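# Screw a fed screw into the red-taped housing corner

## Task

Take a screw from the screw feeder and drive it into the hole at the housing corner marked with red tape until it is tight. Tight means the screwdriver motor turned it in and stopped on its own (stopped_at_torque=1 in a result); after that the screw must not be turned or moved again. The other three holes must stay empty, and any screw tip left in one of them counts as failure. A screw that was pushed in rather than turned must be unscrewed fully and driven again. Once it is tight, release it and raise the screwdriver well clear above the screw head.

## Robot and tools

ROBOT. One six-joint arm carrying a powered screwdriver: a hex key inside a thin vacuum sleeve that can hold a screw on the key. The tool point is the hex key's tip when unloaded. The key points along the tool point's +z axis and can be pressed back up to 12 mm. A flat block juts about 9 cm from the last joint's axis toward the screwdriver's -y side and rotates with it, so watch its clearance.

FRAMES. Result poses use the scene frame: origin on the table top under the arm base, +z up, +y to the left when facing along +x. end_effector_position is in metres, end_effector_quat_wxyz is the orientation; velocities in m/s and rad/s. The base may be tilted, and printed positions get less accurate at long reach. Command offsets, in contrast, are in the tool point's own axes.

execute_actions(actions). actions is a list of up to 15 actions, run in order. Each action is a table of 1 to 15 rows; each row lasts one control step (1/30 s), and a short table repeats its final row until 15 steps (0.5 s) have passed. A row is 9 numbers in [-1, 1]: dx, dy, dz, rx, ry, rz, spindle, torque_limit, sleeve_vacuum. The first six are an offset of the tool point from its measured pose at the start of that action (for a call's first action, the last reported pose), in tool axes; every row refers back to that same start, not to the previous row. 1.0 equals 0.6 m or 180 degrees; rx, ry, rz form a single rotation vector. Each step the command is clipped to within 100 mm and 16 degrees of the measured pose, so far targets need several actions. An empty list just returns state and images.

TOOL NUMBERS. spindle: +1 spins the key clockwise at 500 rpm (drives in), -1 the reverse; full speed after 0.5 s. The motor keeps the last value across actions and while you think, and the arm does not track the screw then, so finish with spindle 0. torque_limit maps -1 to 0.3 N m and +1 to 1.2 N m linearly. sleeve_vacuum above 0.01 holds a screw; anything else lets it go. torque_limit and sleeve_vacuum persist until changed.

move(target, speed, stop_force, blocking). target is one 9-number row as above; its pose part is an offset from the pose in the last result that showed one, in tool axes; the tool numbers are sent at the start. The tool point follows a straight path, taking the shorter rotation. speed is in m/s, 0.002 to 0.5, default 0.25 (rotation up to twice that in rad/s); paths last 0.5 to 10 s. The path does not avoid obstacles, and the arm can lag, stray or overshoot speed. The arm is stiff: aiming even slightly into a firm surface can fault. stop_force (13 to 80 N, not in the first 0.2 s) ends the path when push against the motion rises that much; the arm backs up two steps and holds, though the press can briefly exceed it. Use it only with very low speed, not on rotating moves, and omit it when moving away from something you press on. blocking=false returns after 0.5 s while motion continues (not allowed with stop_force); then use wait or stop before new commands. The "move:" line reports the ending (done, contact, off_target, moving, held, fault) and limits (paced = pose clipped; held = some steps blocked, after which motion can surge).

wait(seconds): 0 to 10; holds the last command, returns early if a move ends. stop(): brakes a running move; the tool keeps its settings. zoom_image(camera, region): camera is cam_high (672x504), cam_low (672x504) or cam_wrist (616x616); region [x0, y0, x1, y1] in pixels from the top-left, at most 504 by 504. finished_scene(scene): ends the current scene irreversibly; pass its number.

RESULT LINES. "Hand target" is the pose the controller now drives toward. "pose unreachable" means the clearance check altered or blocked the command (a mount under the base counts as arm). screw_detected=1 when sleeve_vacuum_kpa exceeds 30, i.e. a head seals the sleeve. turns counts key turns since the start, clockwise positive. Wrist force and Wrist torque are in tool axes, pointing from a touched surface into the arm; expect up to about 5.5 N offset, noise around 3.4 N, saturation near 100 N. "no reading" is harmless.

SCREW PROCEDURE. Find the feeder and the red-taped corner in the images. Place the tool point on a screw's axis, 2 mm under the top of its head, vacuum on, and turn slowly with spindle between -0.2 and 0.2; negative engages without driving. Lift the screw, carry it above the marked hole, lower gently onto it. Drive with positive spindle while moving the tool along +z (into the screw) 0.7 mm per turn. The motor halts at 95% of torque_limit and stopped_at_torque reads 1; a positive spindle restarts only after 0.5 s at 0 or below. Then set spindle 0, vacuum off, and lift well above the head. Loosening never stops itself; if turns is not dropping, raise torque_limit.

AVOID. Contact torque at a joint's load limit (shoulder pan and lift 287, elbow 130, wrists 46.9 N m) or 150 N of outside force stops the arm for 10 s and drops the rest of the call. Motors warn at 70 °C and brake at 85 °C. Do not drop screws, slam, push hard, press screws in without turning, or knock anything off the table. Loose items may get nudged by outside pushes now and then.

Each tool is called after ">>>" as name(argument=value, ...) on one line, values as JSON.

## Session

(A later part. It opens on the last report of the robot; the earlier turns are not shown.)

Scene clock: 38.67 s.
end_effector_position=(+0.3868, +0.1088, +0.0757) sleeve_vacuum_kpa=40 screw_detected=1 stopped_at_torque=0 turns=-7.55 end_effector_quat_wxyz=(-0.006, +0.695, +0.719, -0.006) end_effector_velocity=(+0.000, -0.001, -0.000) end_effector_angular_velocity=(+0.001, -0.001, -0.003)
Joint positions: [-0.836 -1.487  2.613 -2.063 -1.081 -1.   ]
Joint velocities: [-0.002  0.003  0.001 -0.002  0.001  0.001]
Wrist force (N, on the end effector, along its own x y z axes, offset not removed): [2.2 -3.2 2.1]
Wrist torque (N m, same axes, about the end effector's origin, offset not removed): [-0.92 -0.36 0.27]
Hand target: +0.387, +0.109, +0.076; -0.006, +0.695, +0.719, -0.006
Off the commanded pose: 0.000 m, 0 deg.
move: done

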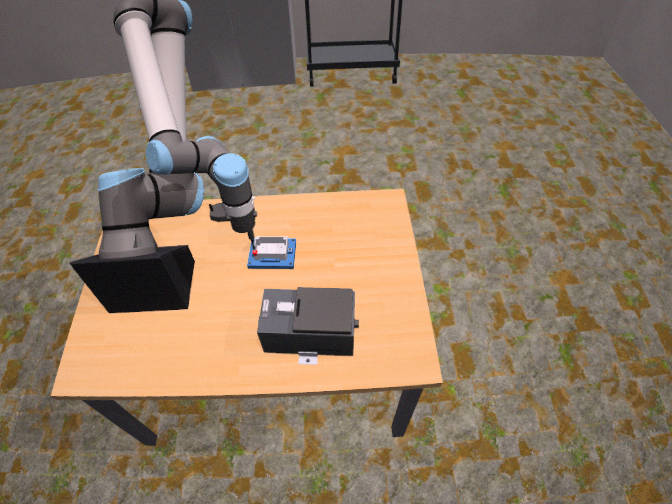

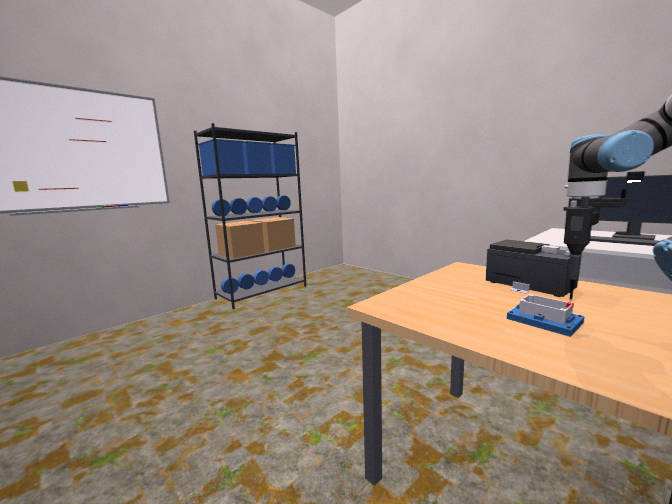

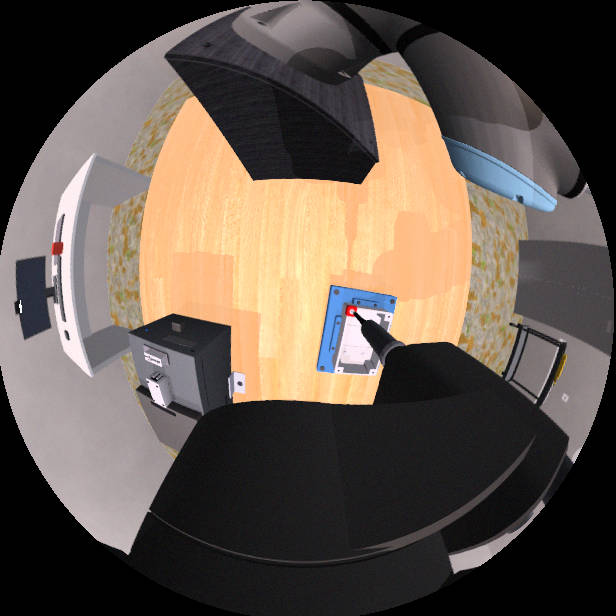

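>>> move(target=[-0.0015,0,0,0,0,0,0,-0.3,1], speed=0.01)

>>> move(target=[0,0,0.013,0,0,0,0.15,-0.3,1], speed=0.004)

>>> execute_actions(actions=[[[0,0,0,0,0,0,0.3,-0.3,1]],[[0,0,0,0,0,0,0.3,-0.3,1]],[[0,0,0,0,0,0,0,-0.3,1]]])

>>> zoom_image(camera="cam_wrist", region=[335,290,375,330])

>>> zoom_image(camera="cam_low", region=[552,290,587,320])

Scene clock: 40.97 s.
end_effector_position=(+0.3868, +0.1079, +0.0756) sleeve_vacuum_kpa=40 screw_detected=1 stopped_at_torque=0 turns=-7.55 end_effector_quat_wxyz=(-0.006, +0.695, +0.719, -0.006) end_effector_velocity=(-0.000, -0.000, -0.000) end_effector_angular_velocity=(+0.000, +0.002, +0.001)
Joint positions: [-0.837 -1.485  2.613 -2.065 -1.081 -1.001]
Joint velocities: [ 0.001  0.002 -0.001  0.    -0.    -0.   ]
Wrist force (N, on the end effector, along its own x y z axes, offset not removed): [-0.2 -2.1 2.8]
Wrist torque (N m, same axes, about the end effector's origin, offset not removed): [-0.60 0.36 0.07]
Hand target: +0.387, +0.108, +0.076; -0.006, +0.695, +0.719, -0.006
Off the commanded pose: 0.000 m, 0 deg.
move: done

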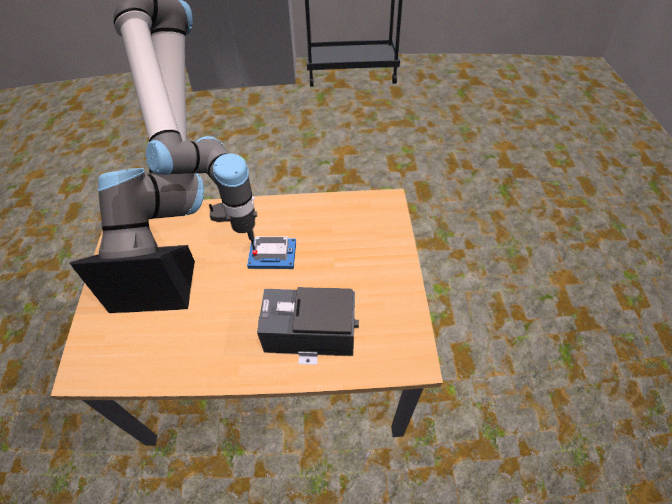

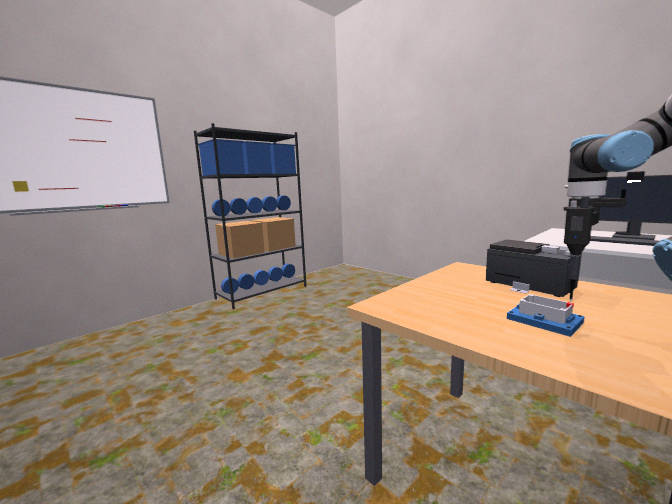

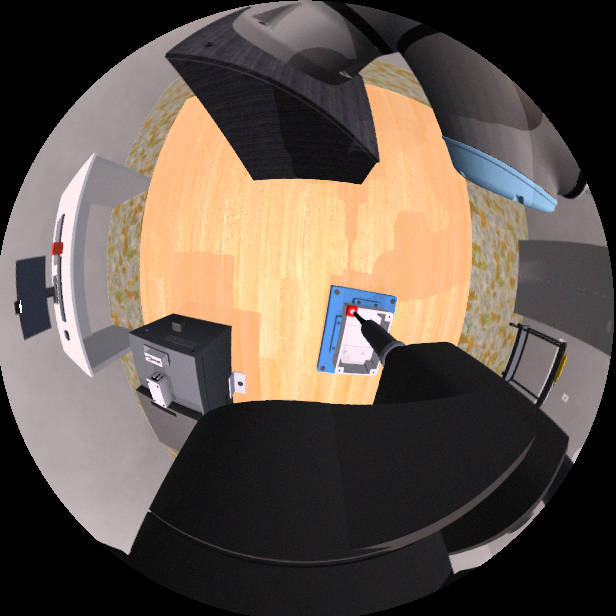

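Scene clock: 43.13 s.
end_effector_position=(+0.3866, +0.1079, +0.0679) sleeve_vacuum_kpa=39 screw_detected=1 stopped_at_torque=0 turns=-4.87 end_effector_quat_wxyz=(-0.006, +0.695, +0.719, -0.006) end_effector_velocity=(+0.001, -0.001, +0.000) end_effector_angular_velocity=(-0.001, -0.001, +0.001)
Joint positions: [-0.828 -1.471  2.621 -2.09  -1.076 -0.992]
Joint velocities: [ 0.     0.002 -0.001 -0.002 -0.     0.   ]
Wrist force (N, on the end effector, along its own x y z axes, offset not removed): [-2.6 -3.9 -2.5]
Wrist torque (N m, same axes, about the end effector's origin, offset not removed): [-0.96 -0.03 0.20]
Hand target: +0.387, +0.108, +0.068; -0.006, +0.695, +0.719, -0.006
Off the commanded pose: 0.000 m, 0 deg.
move: done

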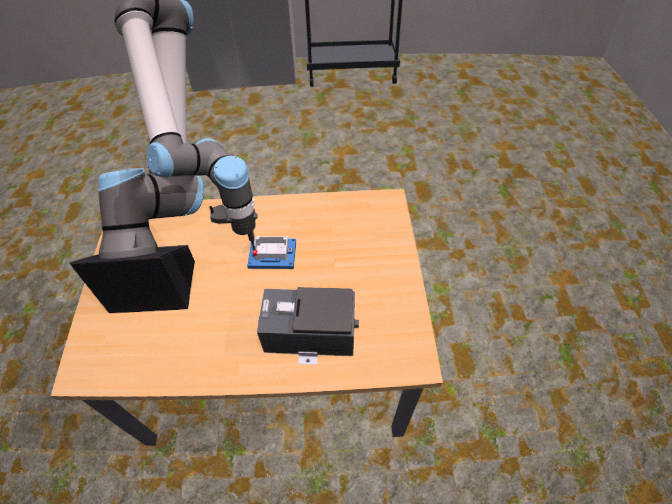

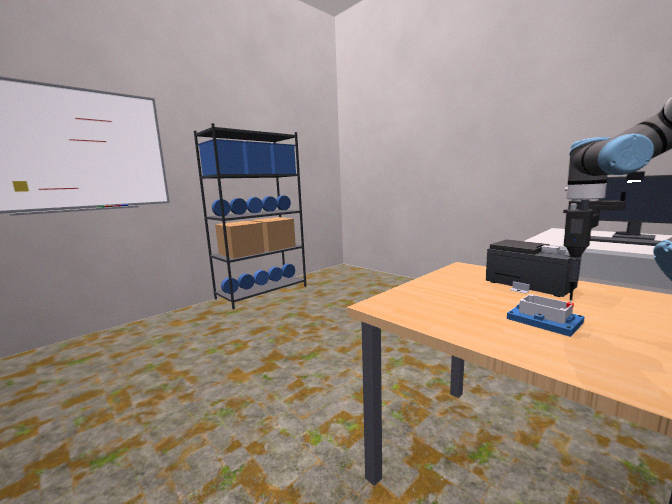

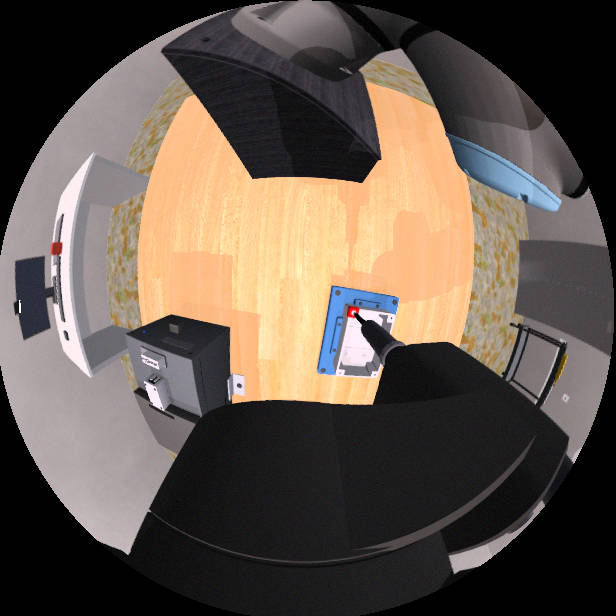

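Scene clock: 44.63 s.
end_effector_position=(+0.3866, +0.1079, +0.0679) sleeve_vacuum_kpa=39 screw_detected=1 stopped_at_torque=0 turns=-2.40 end_effector_quat_wxyz=(-0.006, +0.695, +0.719, -0.006) end_effector_velocity=(+0.002, -0.002, +0.001) end_effector_angular_velocity=(-0.002, -0.003, +0.000)
Joint positions: [-0.828 -1.471  2.621 -2.09  -1.076 -0.992]
Joint velocities: [-0.002  0.    -0.001 -0.002  0.    -0.   ]
Wrist force (N, on the end effector, along its own x y z axes, offset not removed): [-2.1 -2.7 -2.2]
Wrist torque (N m, same axes, about the end effector's origin, offset not removed): [-0.66 -0.34 0.11]
Hand target: +0.387, +0.108, +0.068; -0.006, +0.695, +0.719, -0.006
Off the commanded pose: 0.000 m, 0 deg.

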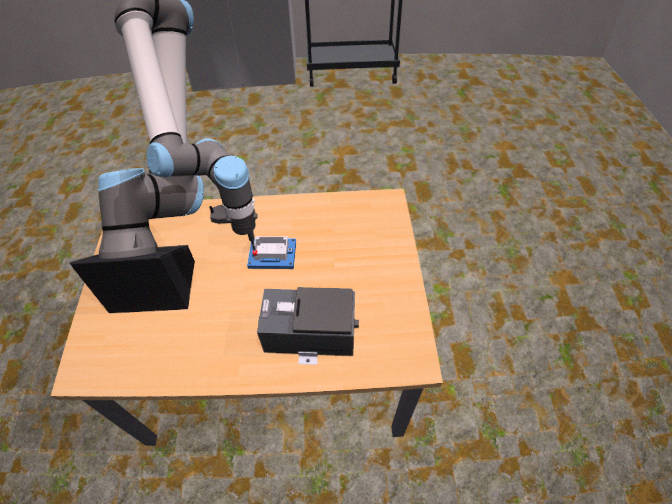

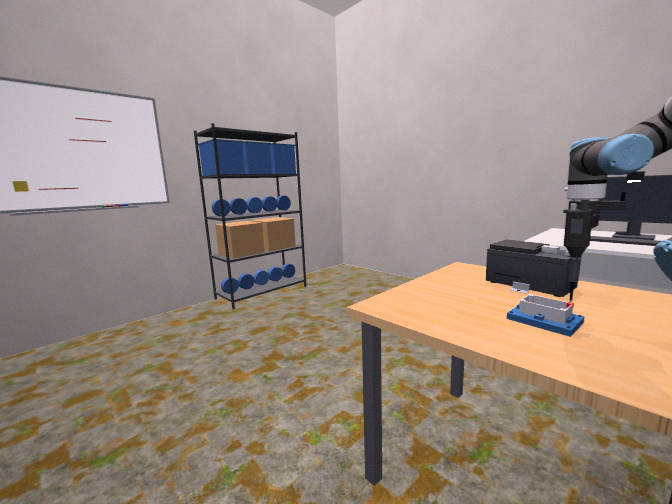

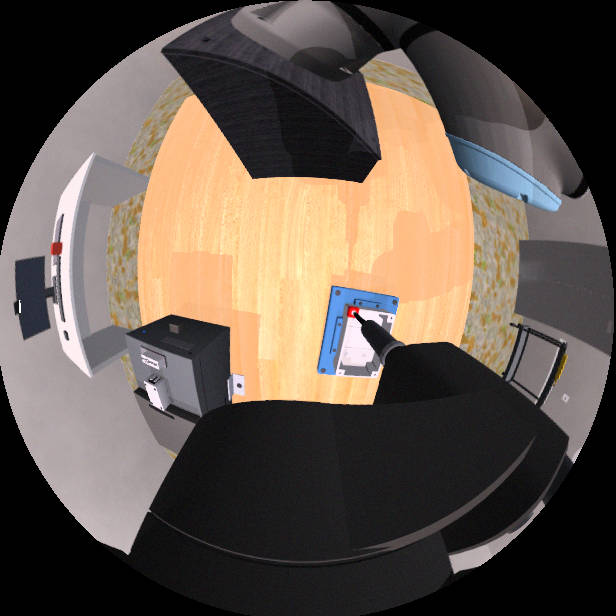

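Region (335, 290, 375, 330) of cam_wrist's 616x616 image, scaled by 12.600, with more detail than that image has.

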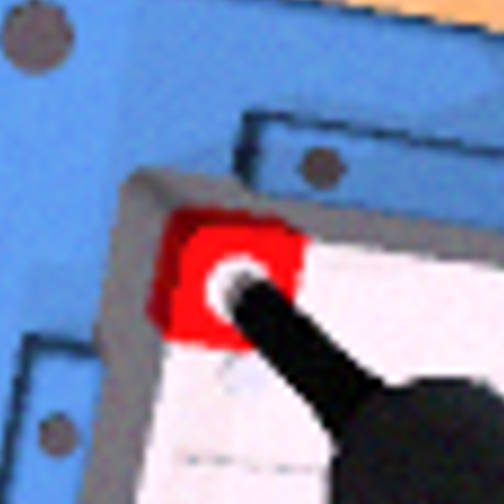

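Region (552, 290, 587, 320) of cam_low's 672x504 image, scaled by 14.400, with more detail than that image has; it fills the top 432 rows of this view, and the rest is white.

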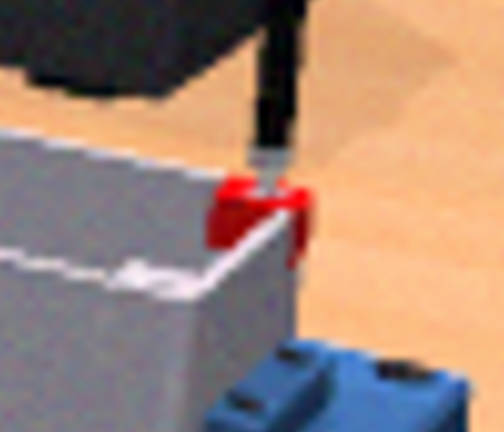

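>>> move(target=[-0.0007,0,0.010,0,0,0,0.35,-0.3,1], speed=0.002)

>>> execute_actions(actions=[[[0,0,0,0,0,0,0,-0.3,1]]])

>>> zoom_image(camera="cam_low", region=[552,290,587,320])

Scene clock: 49.23 s.
end_effector_position=(+0.3866, +0.1075, +0.0619) sleeve_vacuum_kpa=37 screw_detected=1 stopped_at_torque=1 turns=6.28 end_effector_quat_wxyz=(-0.006, +0.695, +0.719, -0.006) end_effector_velocity=(-0.000, +0.000, -0.001) end_effector_angular_velocity=(+0.000, +0.000, +0.001)
Joint positions: [-0.821 -1.459  2.626 -2.111 -1.072 -0.986]
Joint velocities: [ 0.001 -0.     0.001 -0.001  0.     0.   ]
Wrist force (N, on the end effector, along its own x y z axes, offset not removed): [0.5 -3.4 -2.0]
Wrist torque (N m, same axes, about the end effector's origin, offset not removed): [-0.84 -0.45 0.15]
Hand target: +0.387, +0.107, +0.062; -0.006, +0.695, +0.719, -0.006
Off the commanded pose: 0.000 m, 0 deg.
move: done

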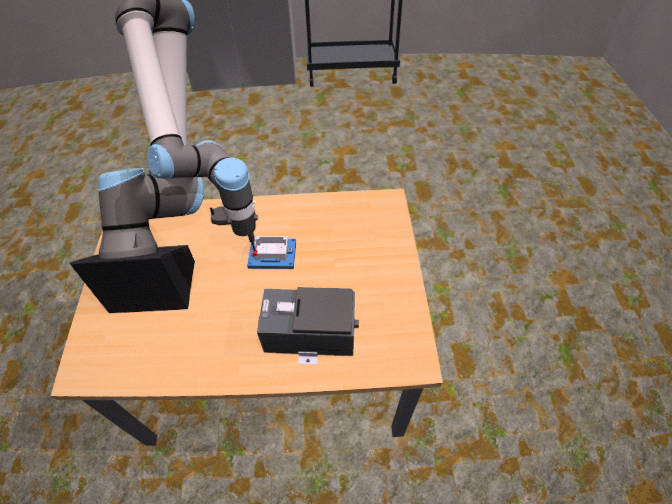

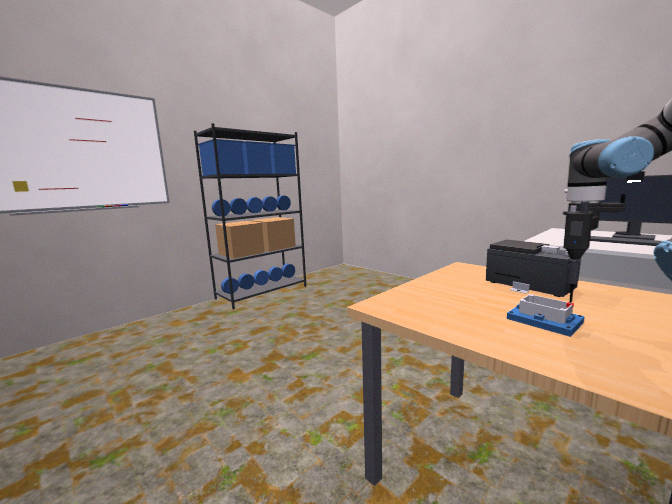

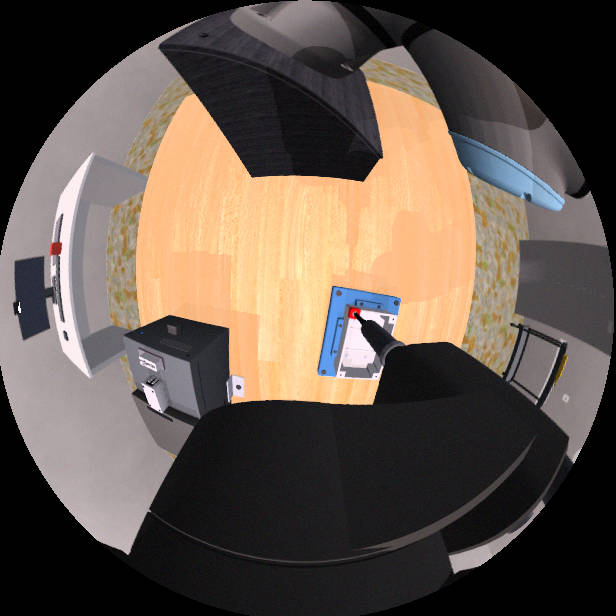

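Scene clock: 49.73 s.
end_effector_position=(+0.3866, +0.1075, +0.0619) sleeve_vacuum_kpa=37 screw_detected=1 stopped_at_torque=1 turns=6.28 end_effector_quat_wxyz=(-0.006, +0.695, +0.719, -0.006) end_effector_velocity=(+0.001, -0.001, +0.001) end_effector_angular_velocity=(-0.001, -0.001, -0.001)
Joint positions: [-0.821 -1.459  2.626 -2.111 -1.072 -0.986]
Joint velocities: [-0.002  0.001 -0.001 -0.001 -0.001 -0.   ]
Wrist force (N, on the end effector, along its own x y z axes, offset not removed): [-0.3 -1.9 -3.2]
Wrist torque (N m, same axes, about the end effector's origin, offset not removed): [-0.53 -0.22 0.05]
Hand target: +0.387, +0.107, +0.062; -0.006, +0.695, +0.719, -0.006
Off the commanded pose: 0.000 m, 0 deg.

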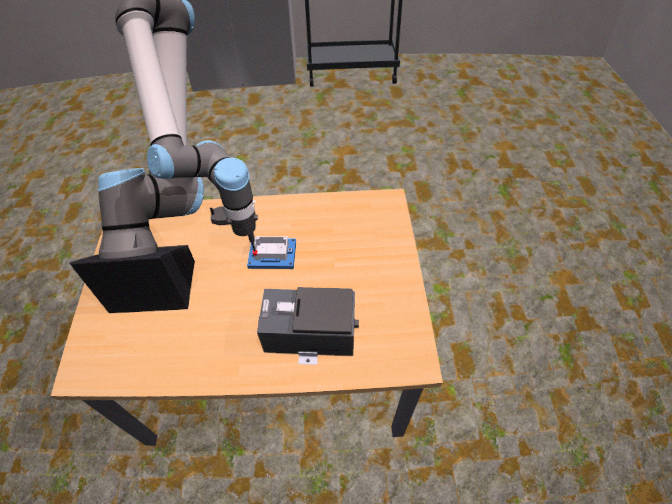

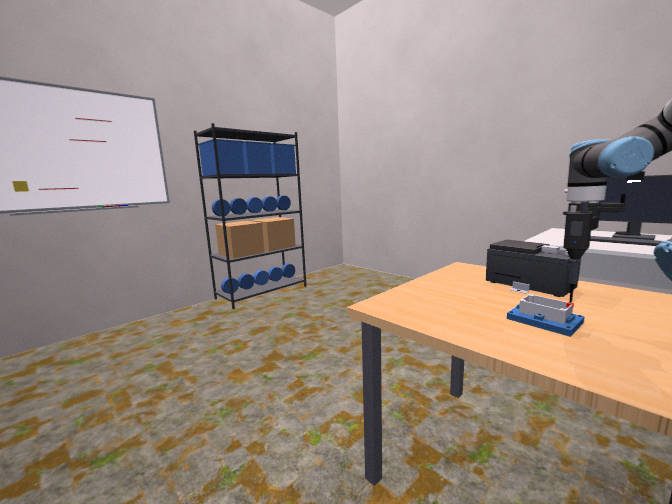

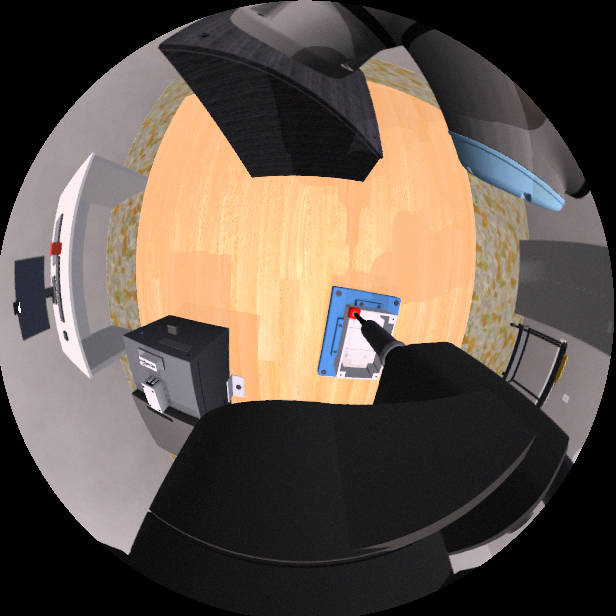

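Region (552, 290, 587, 320) of cam_low's 672x504 image, scaled by 14.400, with more detail than that image has; it fills the top 432 rows of this view, and the rest is white.

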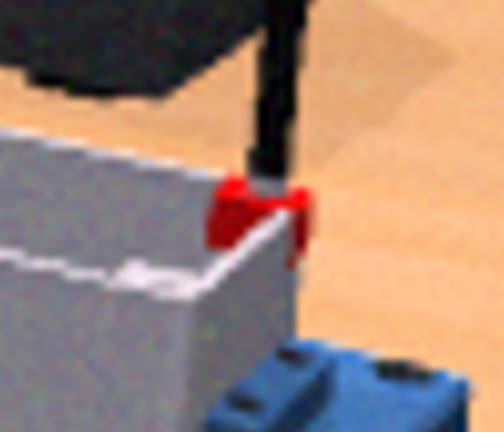

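>>> execute_actions(actions=[[[0,0,0,0,0,0,0,-0.3,-1]]])

>>> move(target=[0,0,-0.2,0,0,0,0,-0.3,-1], speed=0.1)

>>> zoom_image(camera="cam_low", region=[552,290,587,320])

Scene clock: 51.23 s.
end_effector_position=(+0.3866, +0.1075, +0.0619) sleeve_vacuum_kpa=0 screw_detected=0 stopped_at_torque=1 turns=6.28 end_effector_quat_wxyz=(-0.006, +0.695, +0.719, -0.006) end_effector_velocity=(+0.002, -0.001, +0.002) end_effector_angular_velocity=(-0.003, -0.003, +0.002)
Joint positions: [-0.821 -1.459  2.626 -2.111 -1.072 -0.986]
Joint velocities: [-0.001 -0.002 -0.002 -0.     0.    -0.   ]
Wrist force (N, on the end effector, along its own x y z axes, offset not removed): [0.3 -2.0 -3.1]
Wrist torque (N m, same axes, about the end effector's origin, offset not removed): [-0.56 -0.44 0.06]
Hand target: +0.387, +0.107, +0.062; -0.006, +0.695, +0.719, -0.006
Off the commanded pose: 0.000 m, 0 deg.

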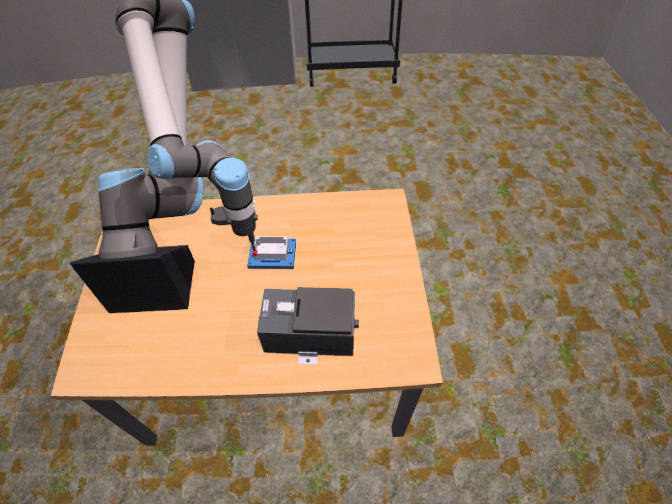

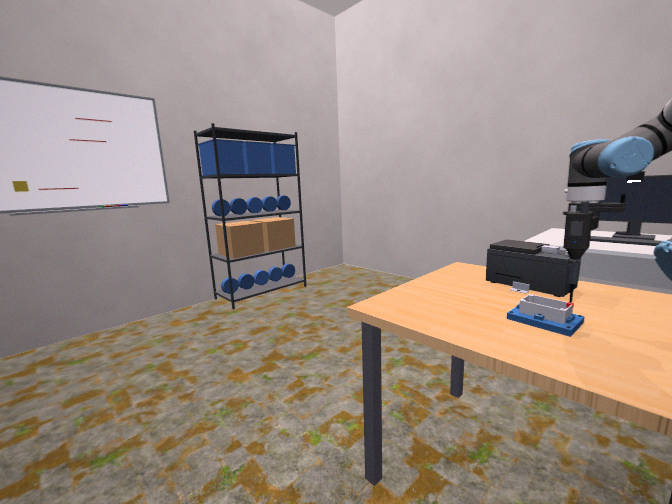

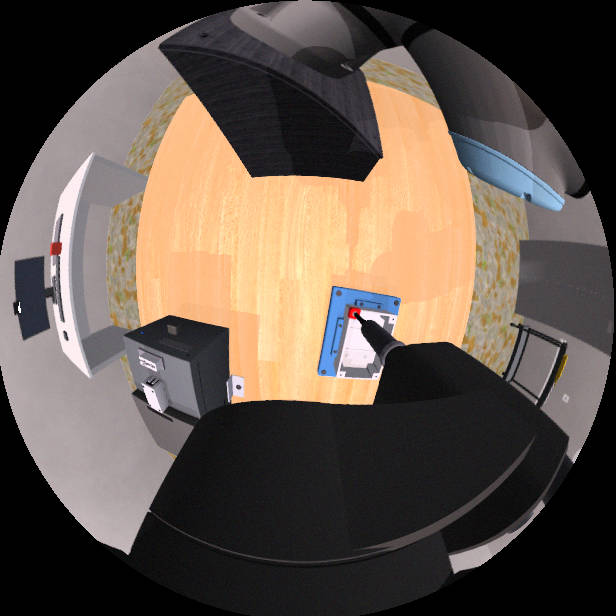

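Scene clock: 52.87 s.
end_effector_position=(+0.3886, +0.1074, +0.1818) sleeve_vacuum_kpa=0 screw_detected=0 stopped_at_torque=1 turns=6.28 end_effector_quat_wxyz=(-0.007, +0.695, +0.719, -0.006) end_effector_velocity=(+0.000, +0.000, +0.001) end_effector_angular_velocity=(-0.002, +0.001, +0.003)
Joint positions: [-0.951 -1.615  2.49  -1.768 -1.151 -1.101]
Joint velocities: [ 0.001 -0.001 -0.002  0.001 -0.001 -0.001]
Wrist force (N, on the end effector, along its own x y z axes, offset not removed): [2.3 -0.4 1.5]
Wrist torque (N m, same axes, about the end effector's origin, offset not removed): [-0.06 -0.54 -0.09]
Hand target: +0.389, +0.107, +0.182; -0.007, +0.695, +0.719, -0.006
Off the commanded pose: 0.000 m, 0 deg.
move: done

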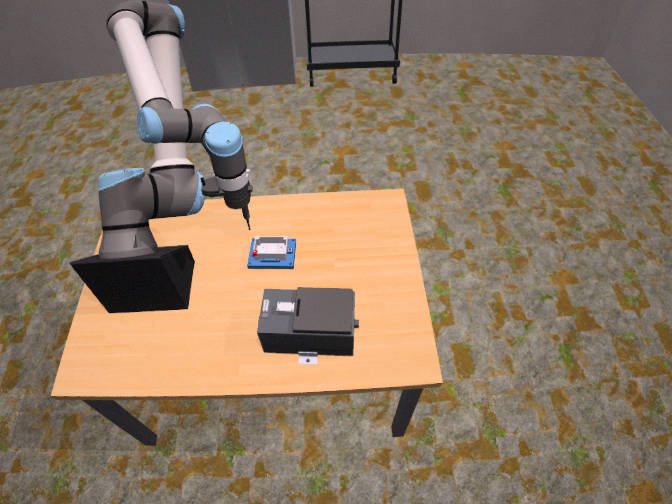

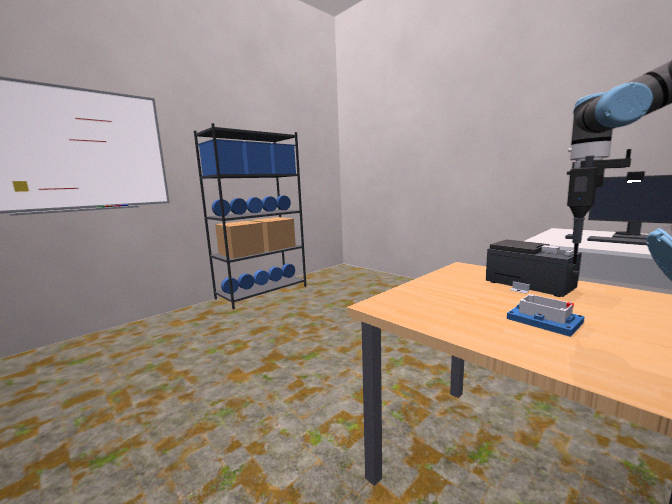

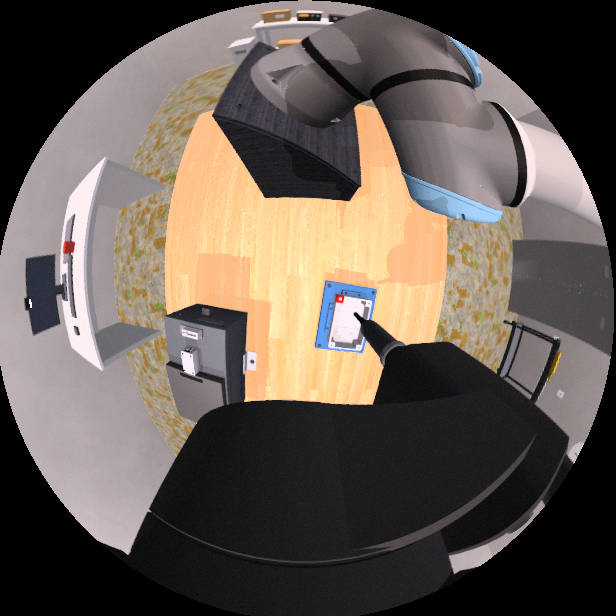

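Region (552, 290, 587, 320) of cam_low's 672x504 image, scaled by 14.400, with more detail than that image has; it fills the top 432 rows of this view, and the rest is white.

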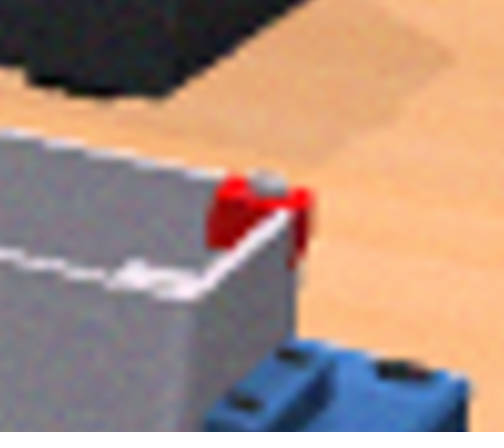

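>>> finished_scene(scene=2)

The scene is finished: the task was done.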